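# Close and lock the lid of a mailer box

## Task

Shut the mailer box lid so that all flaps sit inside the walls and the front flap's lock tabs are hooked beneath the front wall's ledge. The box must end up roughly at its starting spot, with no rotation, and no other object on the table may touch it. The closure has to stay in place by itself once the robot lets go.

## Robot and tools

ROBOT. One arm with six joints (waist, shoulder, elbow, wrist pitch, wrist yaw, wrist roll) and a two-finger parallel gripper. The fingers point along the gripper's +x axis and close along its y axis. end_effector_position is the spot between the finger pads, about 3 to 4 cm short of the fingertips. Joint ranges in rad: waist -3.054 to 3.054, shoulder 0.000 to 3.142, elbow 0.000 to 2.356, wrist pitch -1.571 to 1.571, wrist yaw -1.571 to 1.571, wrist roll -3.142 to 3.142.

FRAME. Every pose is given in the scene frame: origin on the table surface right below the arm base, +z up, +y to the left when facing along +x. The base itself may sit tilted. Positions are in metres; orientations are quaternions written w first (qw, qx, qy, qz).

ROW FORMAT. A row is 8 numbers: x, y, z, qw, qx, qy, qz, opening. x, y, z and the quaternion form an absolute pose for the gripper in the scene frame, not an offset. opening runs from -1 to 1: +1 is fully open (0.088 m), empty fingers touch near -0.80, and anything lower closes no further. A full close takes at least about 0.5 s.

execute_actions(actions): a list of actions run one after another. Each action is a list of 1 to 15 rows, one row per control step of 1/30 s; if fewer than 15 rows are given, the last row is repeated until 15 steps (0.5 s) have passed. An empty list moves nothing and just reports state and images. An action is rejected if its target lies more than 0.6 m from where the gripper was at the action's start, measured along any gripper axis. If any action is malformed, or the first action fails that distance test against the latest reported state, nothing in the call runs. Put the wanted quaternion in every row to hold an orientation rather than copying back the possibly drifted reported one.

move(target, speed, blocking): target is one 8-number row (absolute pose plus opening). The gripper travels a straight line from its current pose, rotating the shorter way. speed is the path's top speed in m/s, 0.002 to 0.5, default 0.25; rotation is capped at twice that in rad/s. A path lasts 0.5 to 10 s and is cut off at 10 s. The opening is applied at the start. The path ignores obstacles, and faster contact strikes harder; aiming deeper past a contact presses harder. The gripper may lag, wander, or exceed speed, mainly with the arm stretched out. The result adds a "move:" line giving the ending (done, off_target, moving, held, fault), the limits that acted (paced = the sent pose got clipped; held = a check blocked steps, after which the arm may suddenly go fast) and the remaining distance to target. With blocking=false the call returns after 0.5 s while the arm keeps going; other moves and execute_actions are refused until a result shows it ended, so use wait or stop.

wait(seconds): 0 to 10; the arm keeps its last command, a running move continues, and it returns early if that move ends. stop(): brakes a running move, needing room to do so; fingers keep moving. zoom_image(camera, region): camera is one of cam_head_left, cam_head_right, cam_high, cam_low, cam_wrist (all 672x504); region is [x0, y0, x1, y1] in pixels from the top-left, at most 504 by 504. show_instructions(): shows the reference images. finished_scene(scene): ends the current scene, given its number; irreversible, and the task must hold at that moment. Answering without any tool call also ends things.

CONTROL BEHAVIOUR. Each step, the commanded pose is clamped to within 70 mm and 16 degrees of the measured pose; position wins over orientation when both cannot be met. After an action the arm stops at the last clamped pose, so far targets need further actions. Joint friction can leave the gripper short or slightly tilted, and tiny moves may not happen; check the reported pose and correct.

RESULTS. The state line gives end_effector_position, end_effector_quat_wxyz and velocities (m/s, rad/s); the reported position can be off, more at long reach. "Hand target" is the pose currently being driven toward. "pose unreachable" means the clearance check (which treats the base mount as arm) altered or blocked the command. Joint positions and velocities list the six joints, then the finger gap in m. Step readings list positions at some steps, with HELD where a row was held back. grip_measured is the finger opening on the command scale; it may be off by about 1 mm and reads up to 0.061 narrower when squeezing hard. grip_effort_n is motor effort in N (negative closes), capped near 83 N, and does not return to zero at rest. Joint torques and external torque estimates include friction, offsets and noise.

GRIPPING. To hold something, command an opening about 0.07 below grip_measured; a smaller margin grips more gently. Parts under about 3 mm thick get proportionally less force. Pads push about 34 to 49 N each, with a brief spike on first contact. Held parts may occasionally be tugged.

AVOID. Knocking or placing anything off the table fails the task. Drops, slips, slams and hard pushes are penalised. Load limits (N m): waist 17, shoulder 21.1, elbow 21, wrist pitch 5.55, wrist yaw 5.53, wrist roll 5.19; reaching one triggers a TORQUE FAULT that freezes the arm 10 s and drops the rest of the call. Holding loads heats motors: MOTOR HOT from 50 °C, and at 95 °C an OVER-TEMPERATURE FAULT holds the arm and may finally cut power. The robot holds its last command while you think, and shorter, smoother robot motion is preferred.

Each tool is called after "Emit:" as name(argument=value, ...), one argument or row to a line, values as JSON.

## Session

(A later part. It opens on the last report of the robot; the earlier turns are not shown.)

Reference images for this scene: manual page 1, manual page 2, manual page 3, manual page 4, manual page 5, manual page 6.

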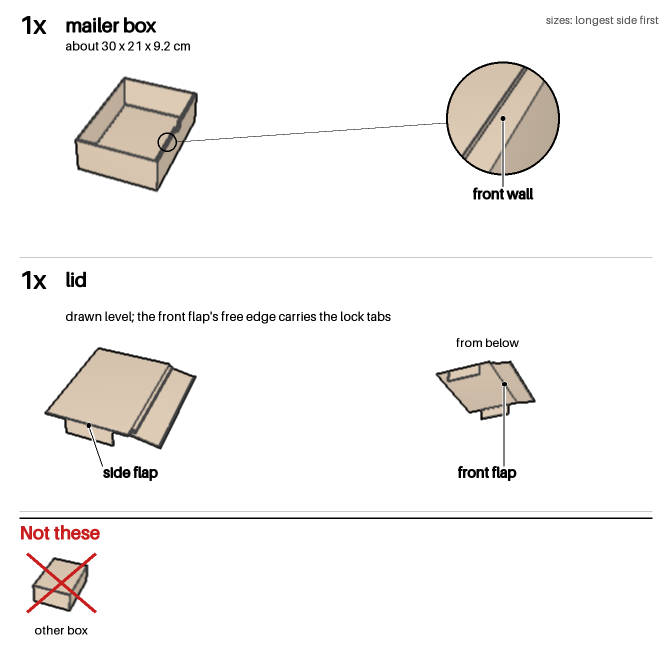

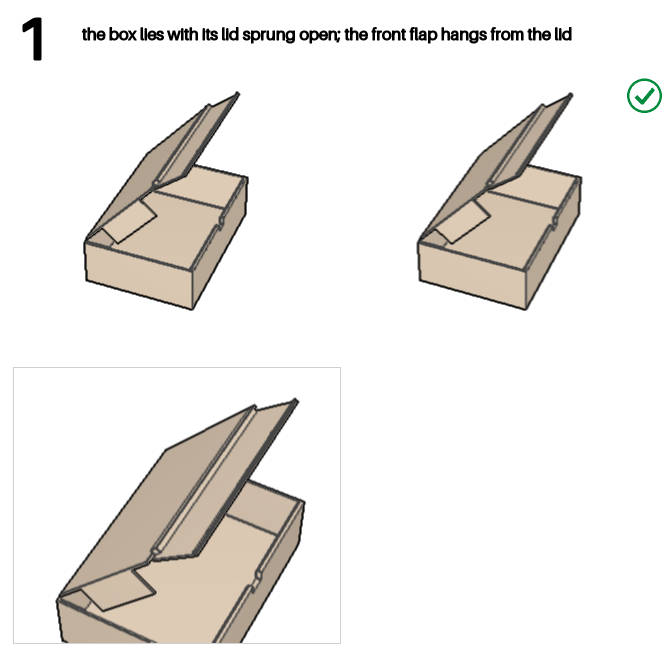

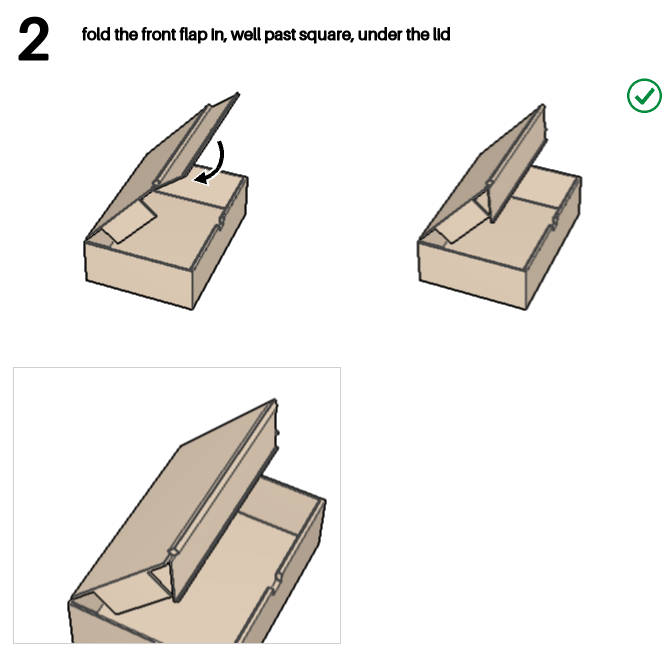

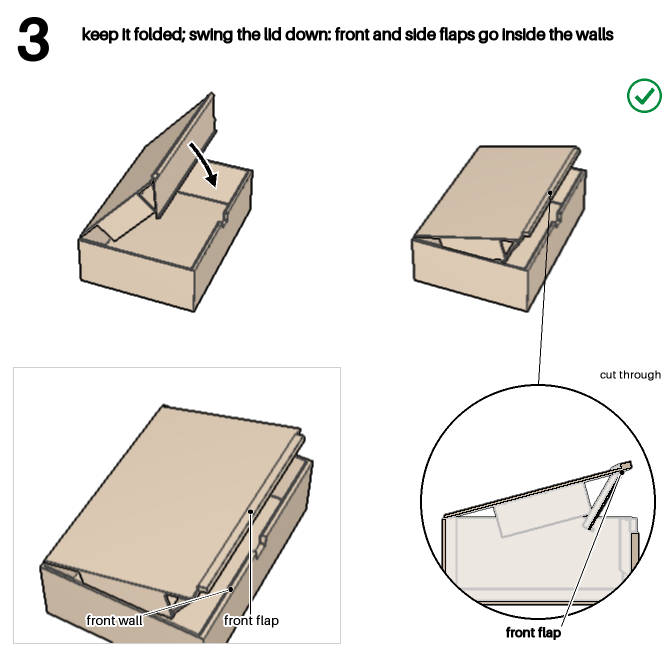

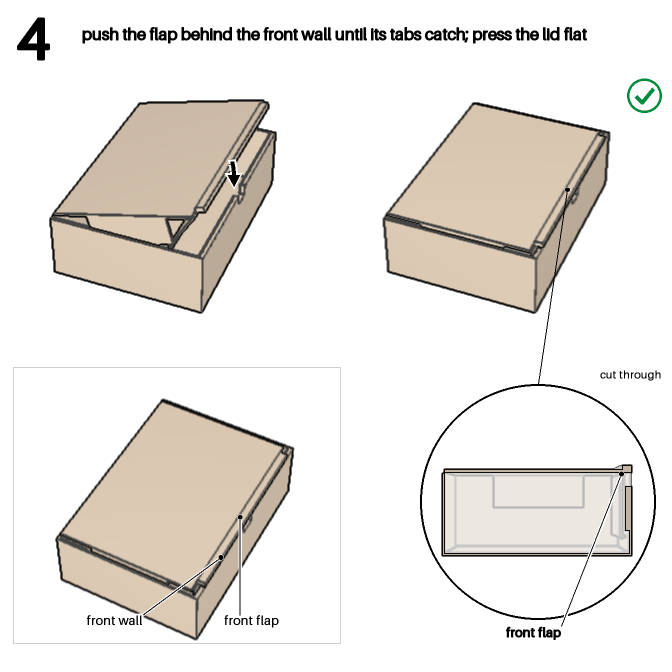

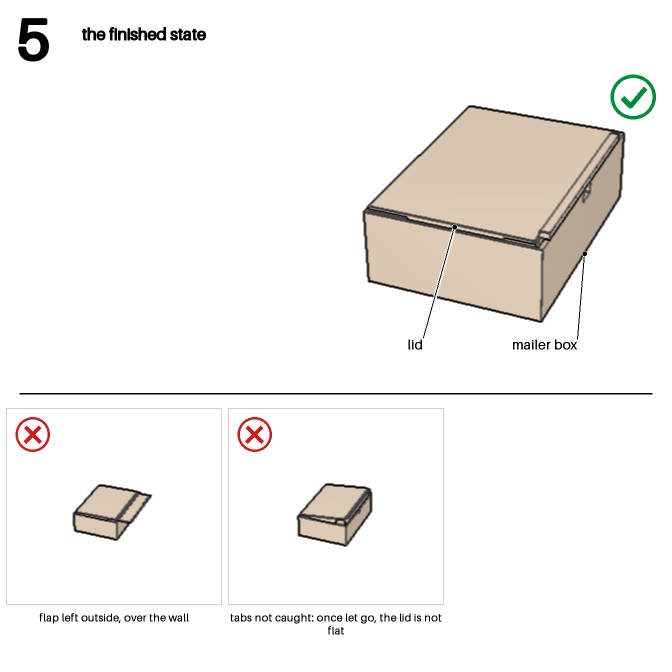

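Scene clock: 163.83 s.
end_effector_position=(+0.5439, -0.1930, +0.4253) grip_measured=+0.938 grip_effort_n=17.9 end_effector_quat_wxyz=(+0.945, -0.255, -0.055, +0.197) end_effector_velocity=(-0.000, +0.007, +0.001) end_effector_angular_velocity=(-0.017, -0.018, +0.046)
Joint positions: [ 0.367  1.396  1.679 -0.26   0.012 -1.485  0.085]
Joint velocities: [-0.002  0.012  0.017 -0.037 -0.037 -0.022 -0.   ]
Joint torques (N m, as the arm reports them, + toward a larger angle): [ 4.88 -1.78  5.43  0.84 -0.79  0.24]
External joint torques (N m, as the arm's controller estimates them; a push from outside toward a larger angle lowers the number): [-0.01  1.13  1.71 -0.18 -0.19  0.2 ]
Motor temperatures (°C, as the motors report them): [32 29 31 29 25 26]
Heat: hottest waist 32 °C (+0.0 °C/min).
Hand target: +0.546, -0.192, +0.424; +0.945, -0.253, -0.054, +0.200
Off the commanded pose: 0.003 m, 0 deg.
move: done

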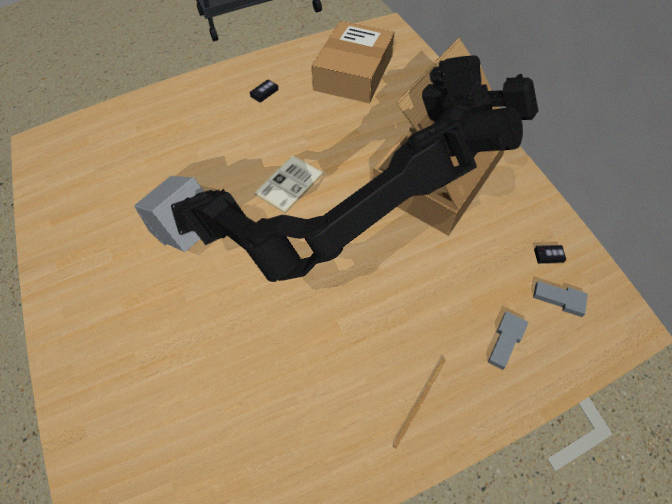

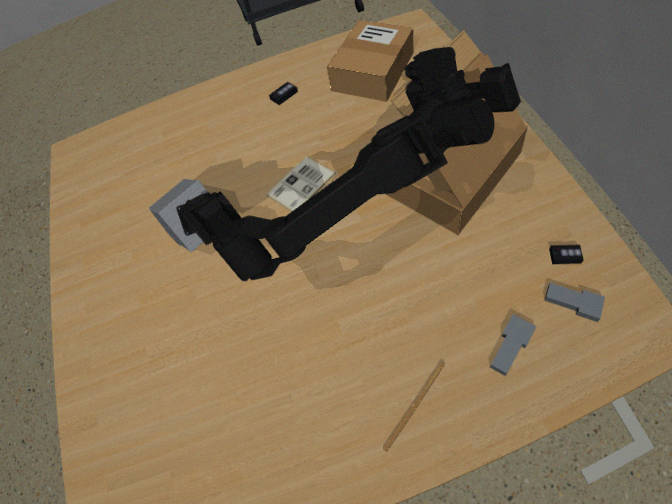

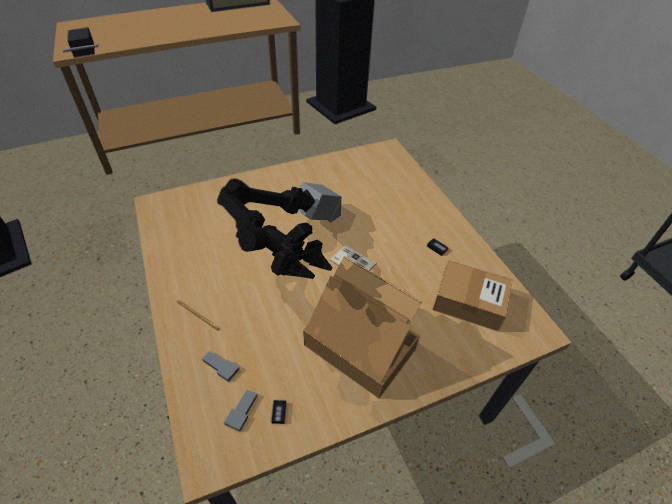

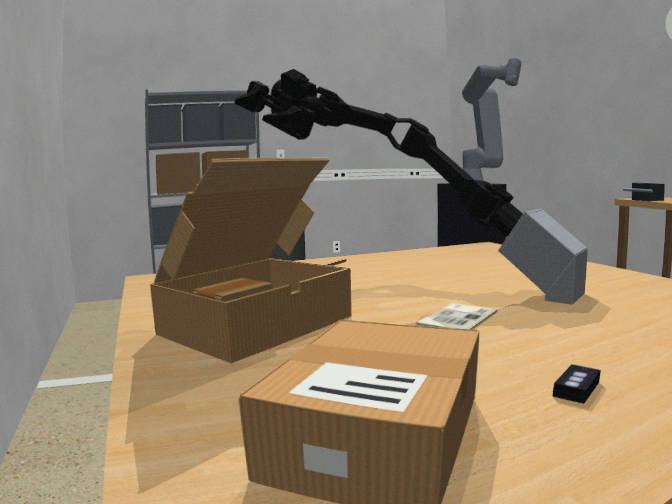

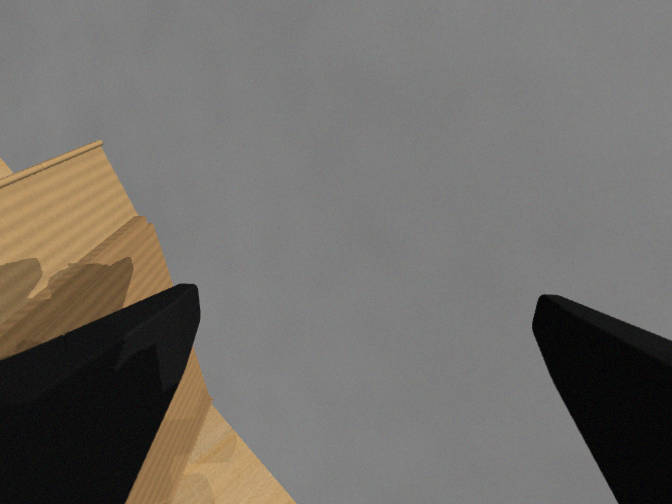

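Emit:
move(
  target=[0.465,-0.02,0.38,0.868,-0.452,-0.096,0.184,0.94],
  speed=0.2,
)

Emit:
move(
  target=[0.468,-0.025,0.335,0.868,-0.452,-0.096,0.184,0.94],
  speed=0.1,
)

Emit:
move(
  target=[0.485,-0.056,0.345,0.868,-0.452,-0.096,0.184,0.94],
  speed=0.08,
)

Emit:
move(
  target=[0.511,-0.115,0.398,0.868,-0.452,-0.096,0.184,0.94],
  speed=0.08,
)

Emit:
move(
  target=[0.548,-0.191,0.432,0.868,-0.452,-0.096,0.184,0.94],
  speed=0.06,
)

Scene clock: 174.27 s.
end_effector_position=(+0.4666, -0.0248, +0.3838) grip_measured=+0.938 grip_effort_n=17.4 end_effector_quat_wxyz=(+0.870, -0.448, -0.098, +0.179) end_effector_velocity=(-0.002, +0.004, -0.001) end_effector_angular_velocity=(-0.029, -0.023, +0.003)
Joint positions: [ 0.634  1.325  0.9    0.454  0.274 -1.919  0.085]
Joint velocities: [ 0.002  0.002 -0.017  0.022 -0.007 -0.037 -0.   ]
Joint torques (N m, as the arm reports them, + toward a larger angle): [ 5.32 -0.79  4.29  1.19 -0.43 -0.07]
External joint torques (N m, as the arm's controller estimates them; a push from outside toward a larger angle lowers the number): [ 0.45  0.9  -0.14  0.15  0.15 -0.12]
Motor temperatures (°C, as the motors report them): [32 29 31 29 25 26]
Heat: hottest waist 32 °C (+0.0 °C/min).
Hand target: +0.465, -0.020, +0.380; +0.868, -0.452, -0.096, +0.184
Off the commanded pose: 0.006 m, 1 deg.
move: done

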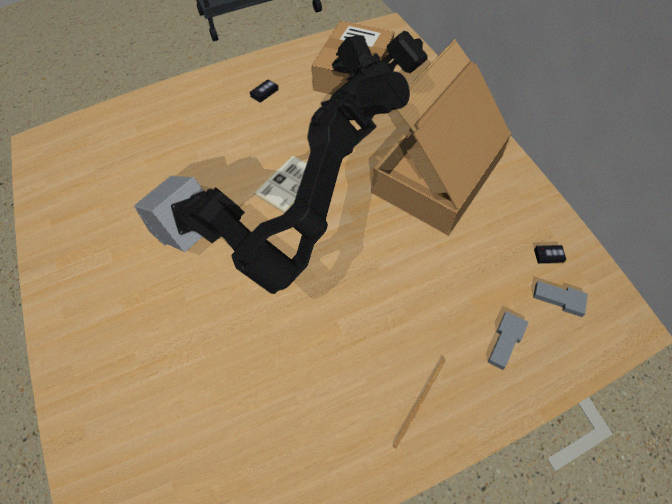

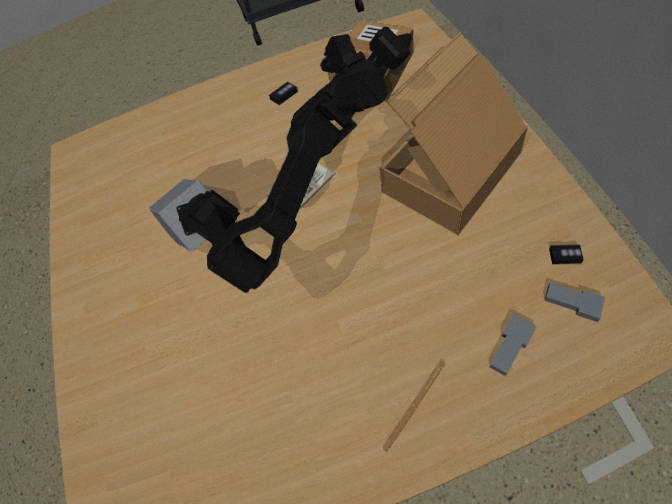

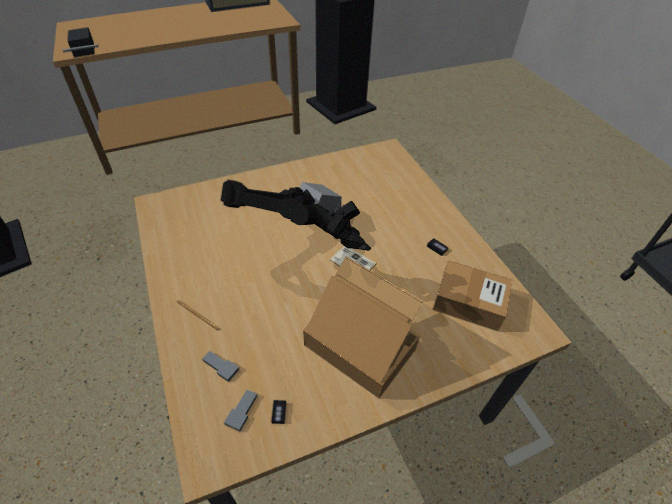

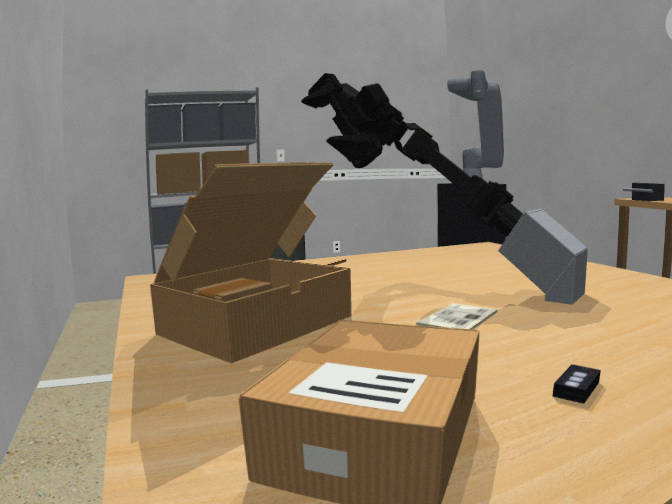

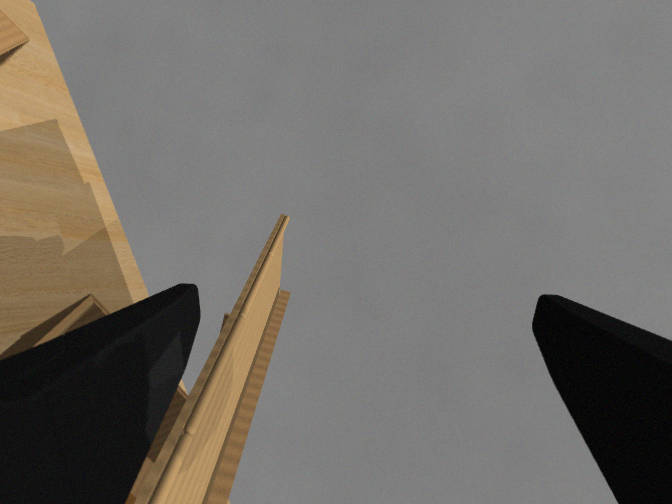

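Scene clock: 175.13 s.
end_effector_position=(+0.4694, -0.0262, +0.3382) grip_measured=+0.938 grip_effort_n=17.4 end_effector_quat_wxyz=(+0.869, -0.451, -0.096, +0.182) end_effector_velocity=(-0.001, +0.003, -0.004) end_effector_angular_velocity=(+0.007, -0.001, +0.012)
Joint positions: [ 0.495  1.324  0.806  0.538  0.141 -1.919  0.085]
Joint velocities: [-0.012  0.002 -0.012  0.007 -0.022  0.007 -0.   ]
Joint torques (N m, as the arm reports them, + toward a larger angle): [ 4.73 -2.19  3.97  1.23 -0.78  0.03]
External joint torques (N m, as the arm's controller estimates them; a push from outside toward a larger angle lowers the number): [-0.2   0.17 -0.3   0.19 -0.18 -0.03]
Motor temperatures (°C, as the motors report them): [32 29 31 29 26 26]
Heat: hottest waist 32 °C (+0.0 °C/min).
Hand target: +0.468, -0.025, +0.335; +0.868, -0.452, -0.096, +0.184
Off the commanded pose: 0.004 m, 0 deg.
move: done

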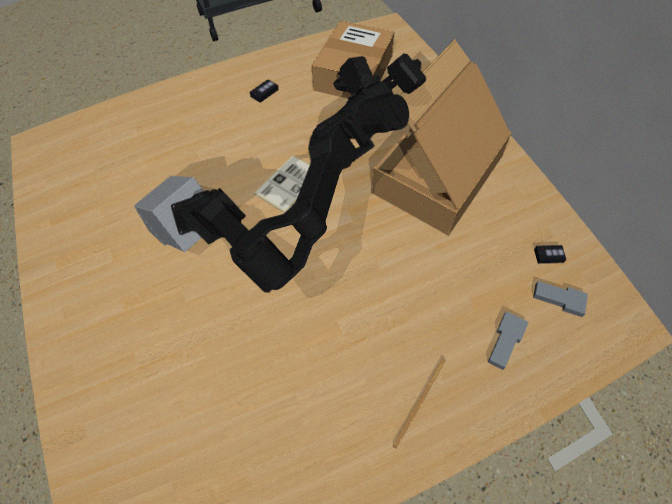

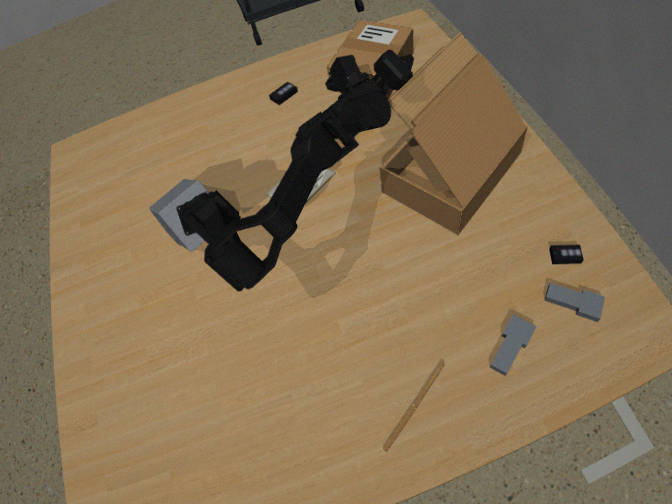

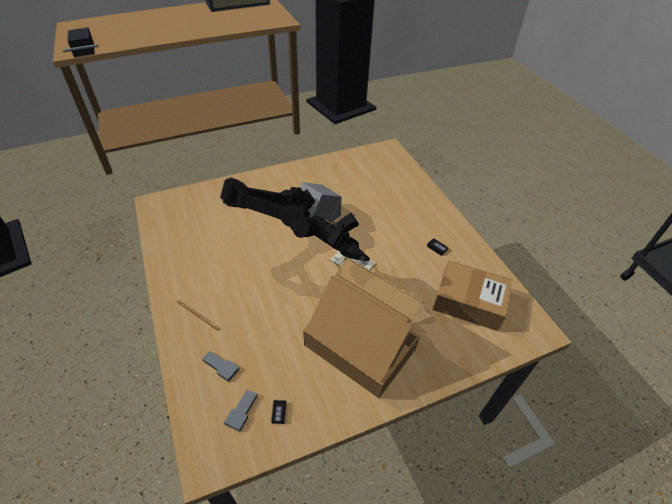

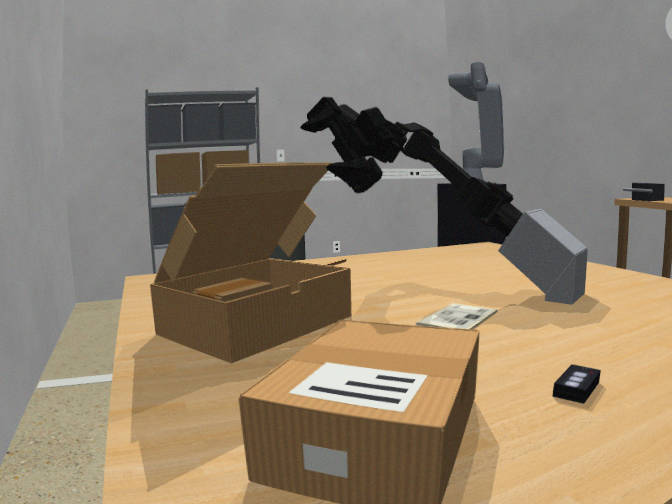

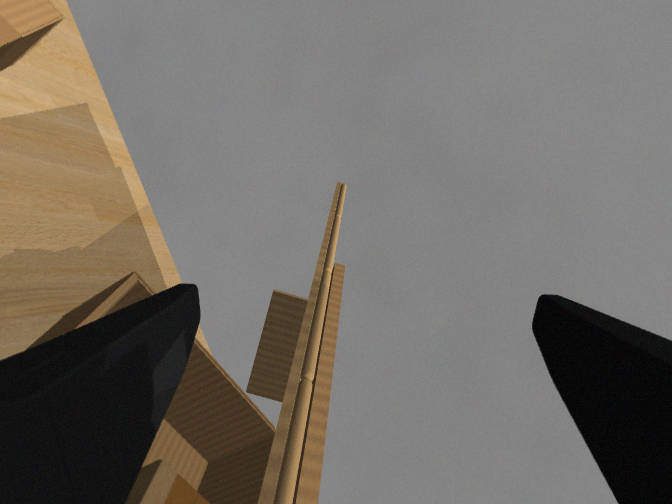

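Scene clock: 175.93 s.
end_effector_position=(+0.4835, -0.0522, +0.3437) grip_measured=+0.938 grip_effort_n=17.4 end_effector_quat_wxyz=(+0.867, -0.452, -0.095, +0.187) end_effector_velocity=(-0.002, +0.001, -0.001) end_effector_angular_velocity=(-0.009, -0.003, +0.026)
Joint positions: [ 0.447  1.299  0.908  0.402  0.093 -1.919  0.085]
Joint velocities: [-0.007 -0.007  0.007 -0.037 -0.022 -0.007  0.   ]
Joint torques (N m, as the arm reports them, + toward a larger angle): [ 4.73 -2.55  5.97  0.88 -0.77  0.04]
External joint torques (N m, as the arm's controller estimates them; a push from outside toward a larger angle lowers the number): [-0.16  0.05  1.64 -0.18 -0.17 -0.02]
Motor temperatures (°C, as the motors report them): [32 29 31 29 26 26]
Heat: hottest waist 32 °C (+0.0 °C/min).
Hand target: +0.485, -0.056, +0.345; +0.868, -0.452, -0.096, +0.184
Off the commanded pose: 0.004 m, 0 deg.
move: done

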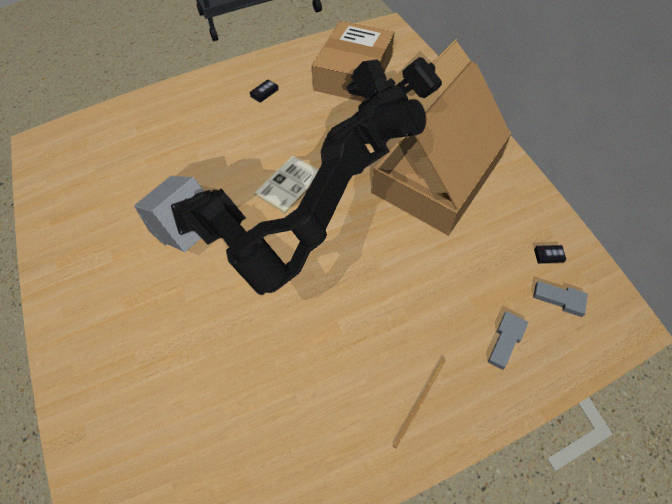

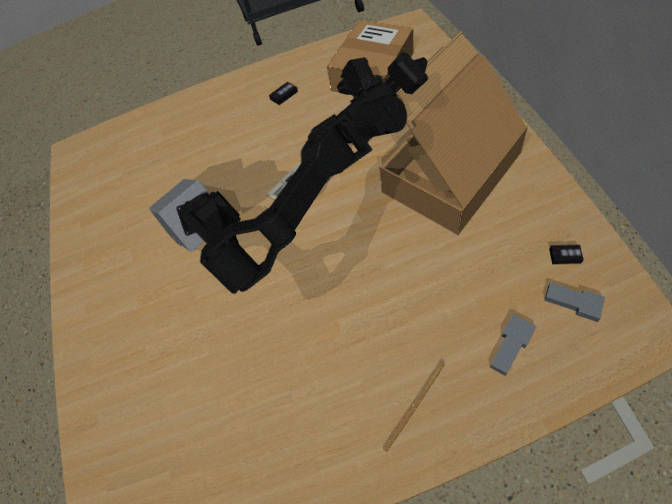

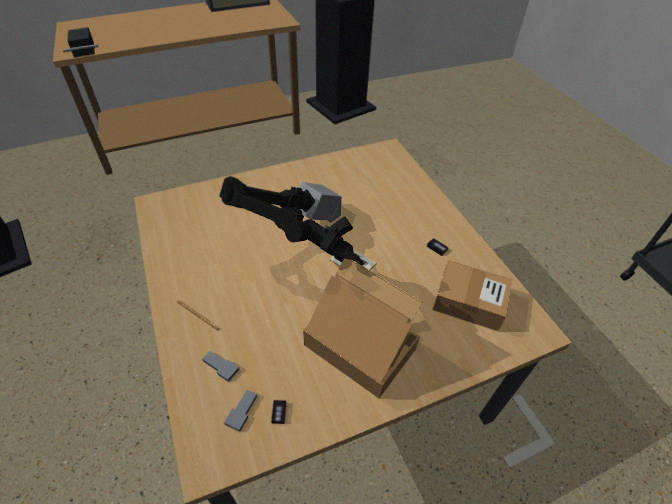

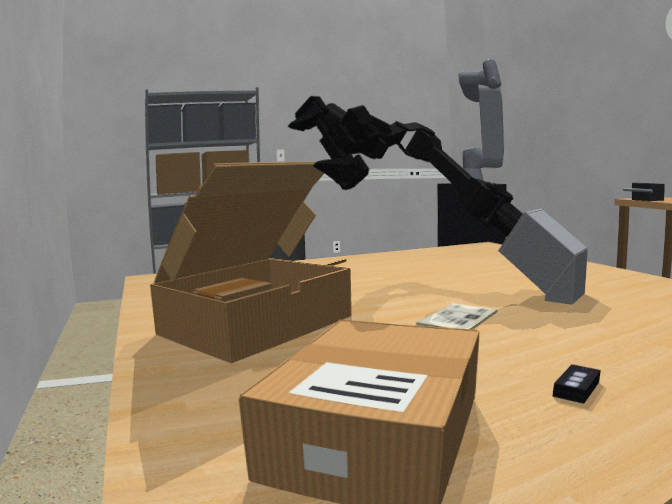

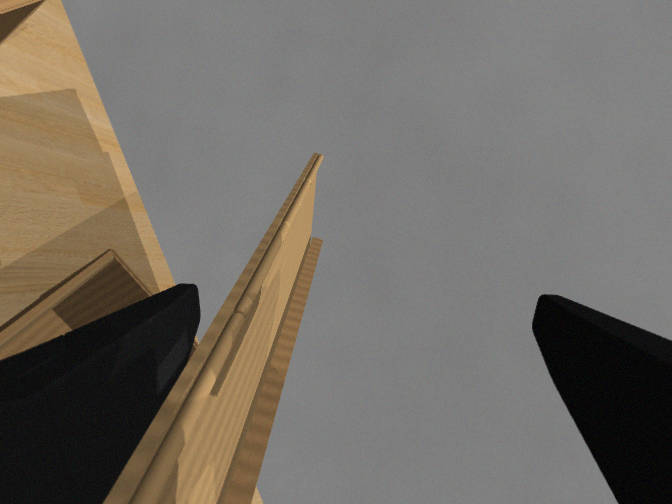

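Scene clock: 177.40 s.
end_effector_position=(+0.5093, -0.1153, +0.3982) grip_measured=+0.938 grip_effort_n=17.4 end_effector_quat_wxyz=(+0.868, -0.450, -0.098, +0.183) end_effector_velocity=(-0.001, +0.014, -0.006) end_effector_angular_velocity=(-0.010, +0.025, +0.055)
Joint positions: [ 0.466  1.294  1.243  0.071  0.106 -1.919  0.085]
Joint velocities: [ 0.002  0.017  0.007 -0.051 -0.007  0.007  0.   ]
Joint torques (N m, as the arm reports them, + toward a larger angle): [ 5.23 -1.27  5.75  0.88 -0.43  0.03]
External joint torques (N m, as the arm's controller estimates them; a push from outside toward a larger angle lowers the number): [ 0.44  1.06  1.59 -0.18  0.16 -0.03]
Motor temperatures (°C, as the motors report them): [33 29 31 29 26 26]
Heat: hottest waist 33 °C (+1.0 °C/min).
Hand target: +0.511, -0.115, +0.398; +0.868, -0.452, -0.096, +0.184
Off the commanded pose: 0.002 m, 0 deg.
move: done

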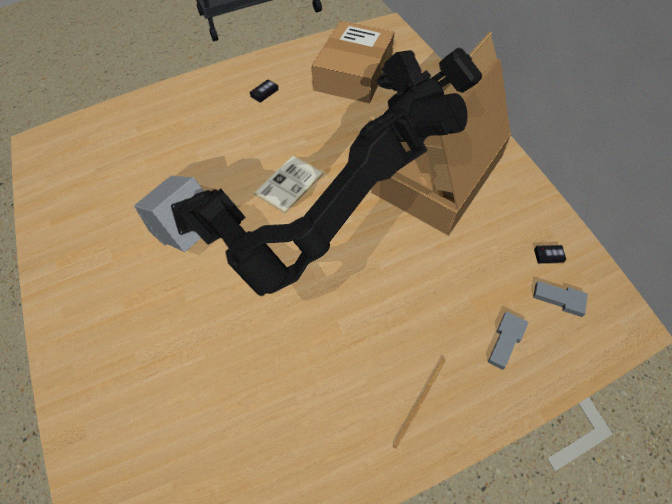

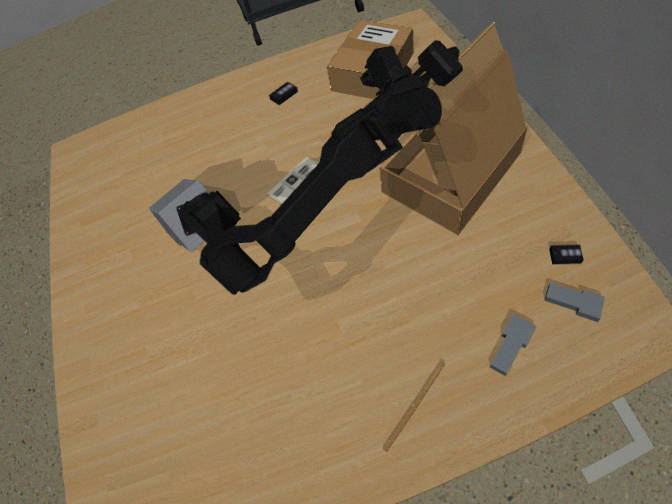

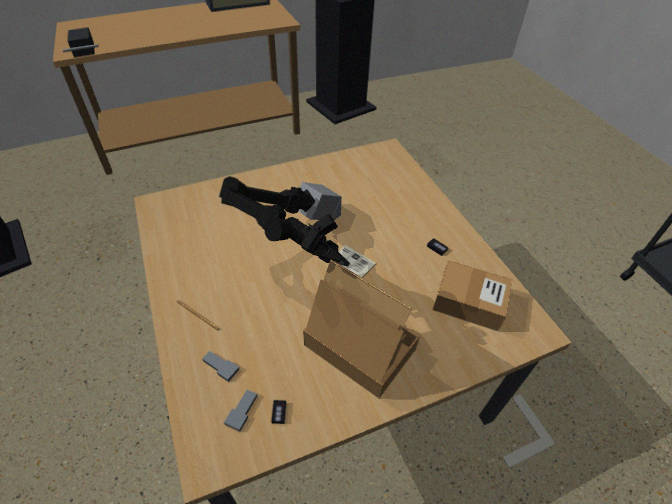

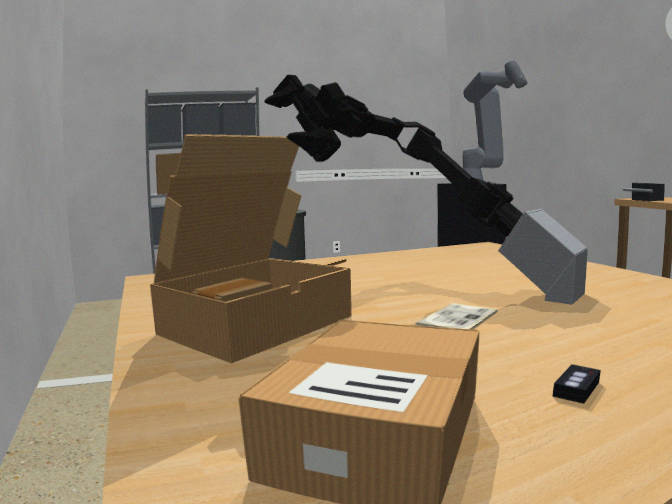

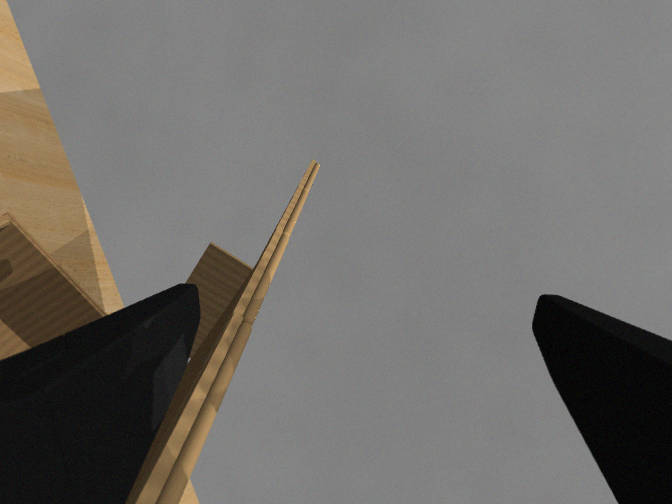

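Scene clock: 179.30 s.
end_effector_position=(+0.5459, -0.1919, +0.4334) grip_measured=+0.938 grip_effort_n=17.9 end_effector_quat_wxyz=(+0.868, -0.452, -0.096, +0.181) end_effector_velocity=(+0.001, +0.005, -0.003) end_effector_angular_velocity=(-0.014, +0.010, +0.029)
Joint positions: [ 0.392  1.414  1.715 -0.279  0.037 -1.919  0.085]
Joint velocities: [-0.002  0.012  0.017 -0.037 -0.007 -0.007 -0.   ]
Joint torques (N m, as the arm reports them, + toward a larger angle): [ 4.73 -1.66  5.26  0.87 -0.79  0.05]
External joint torques (N m, as the arm's controller estimates them; a push from outside toward a larger angle lowers the number): [-0.2   1.25  1.5  -0.18 -0.2   0.  ]
Motor temperatures (°C, as the motors report them): [33 29 31 29 26 26]
Heat: hottest waist 33 °C (+1.0 °C/min).
Hand target: +0.548, -0.191, +0.432; +0.868, -0.452, -0.096, +0.184
Off the commanded pose: 0.003 m, 0 deg.
move: done

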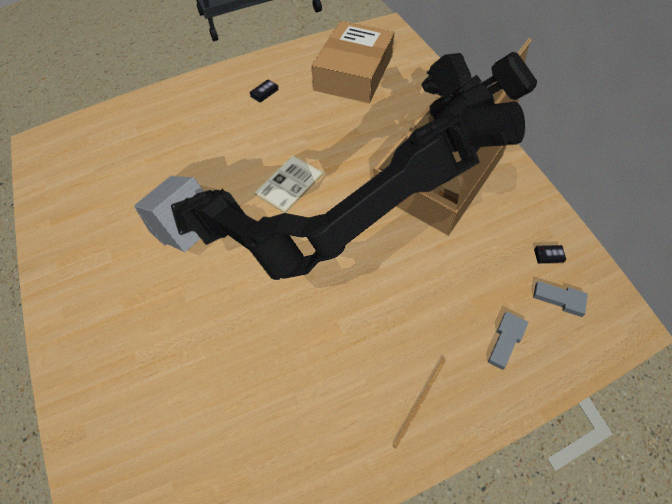

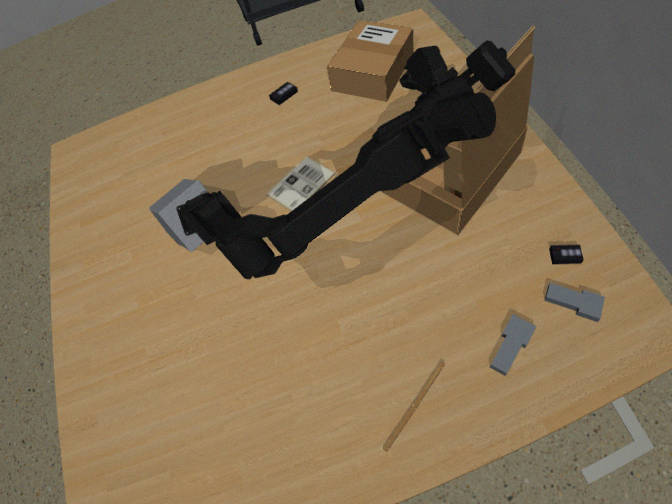

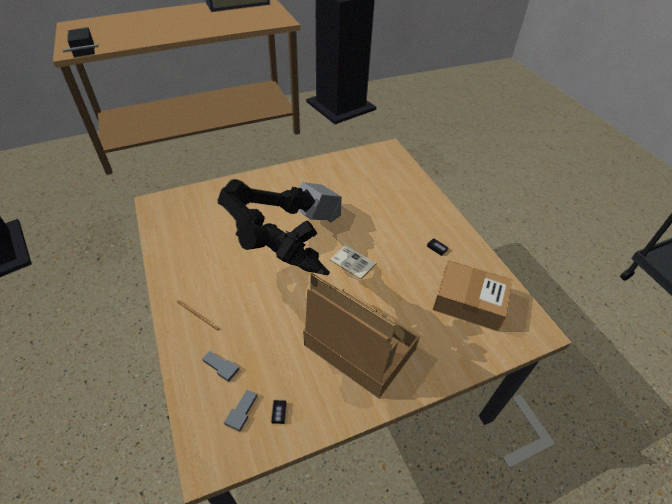

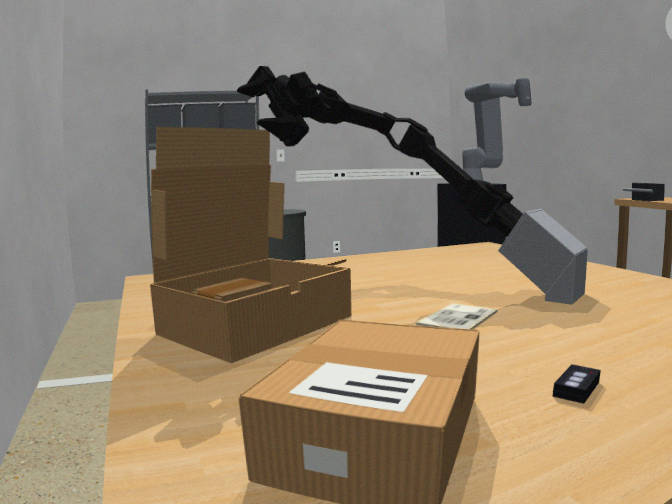

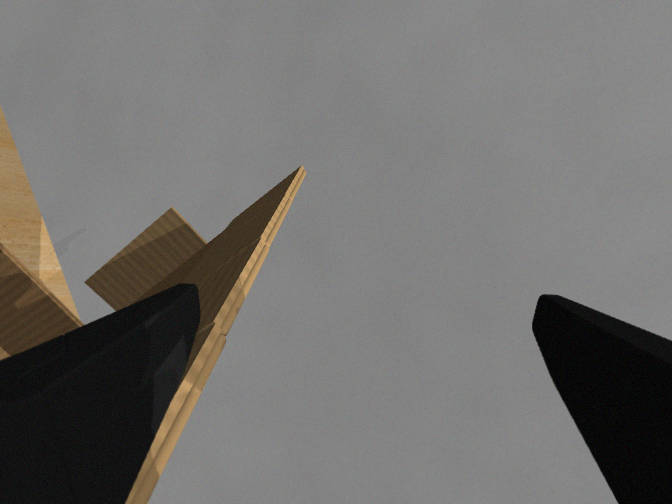

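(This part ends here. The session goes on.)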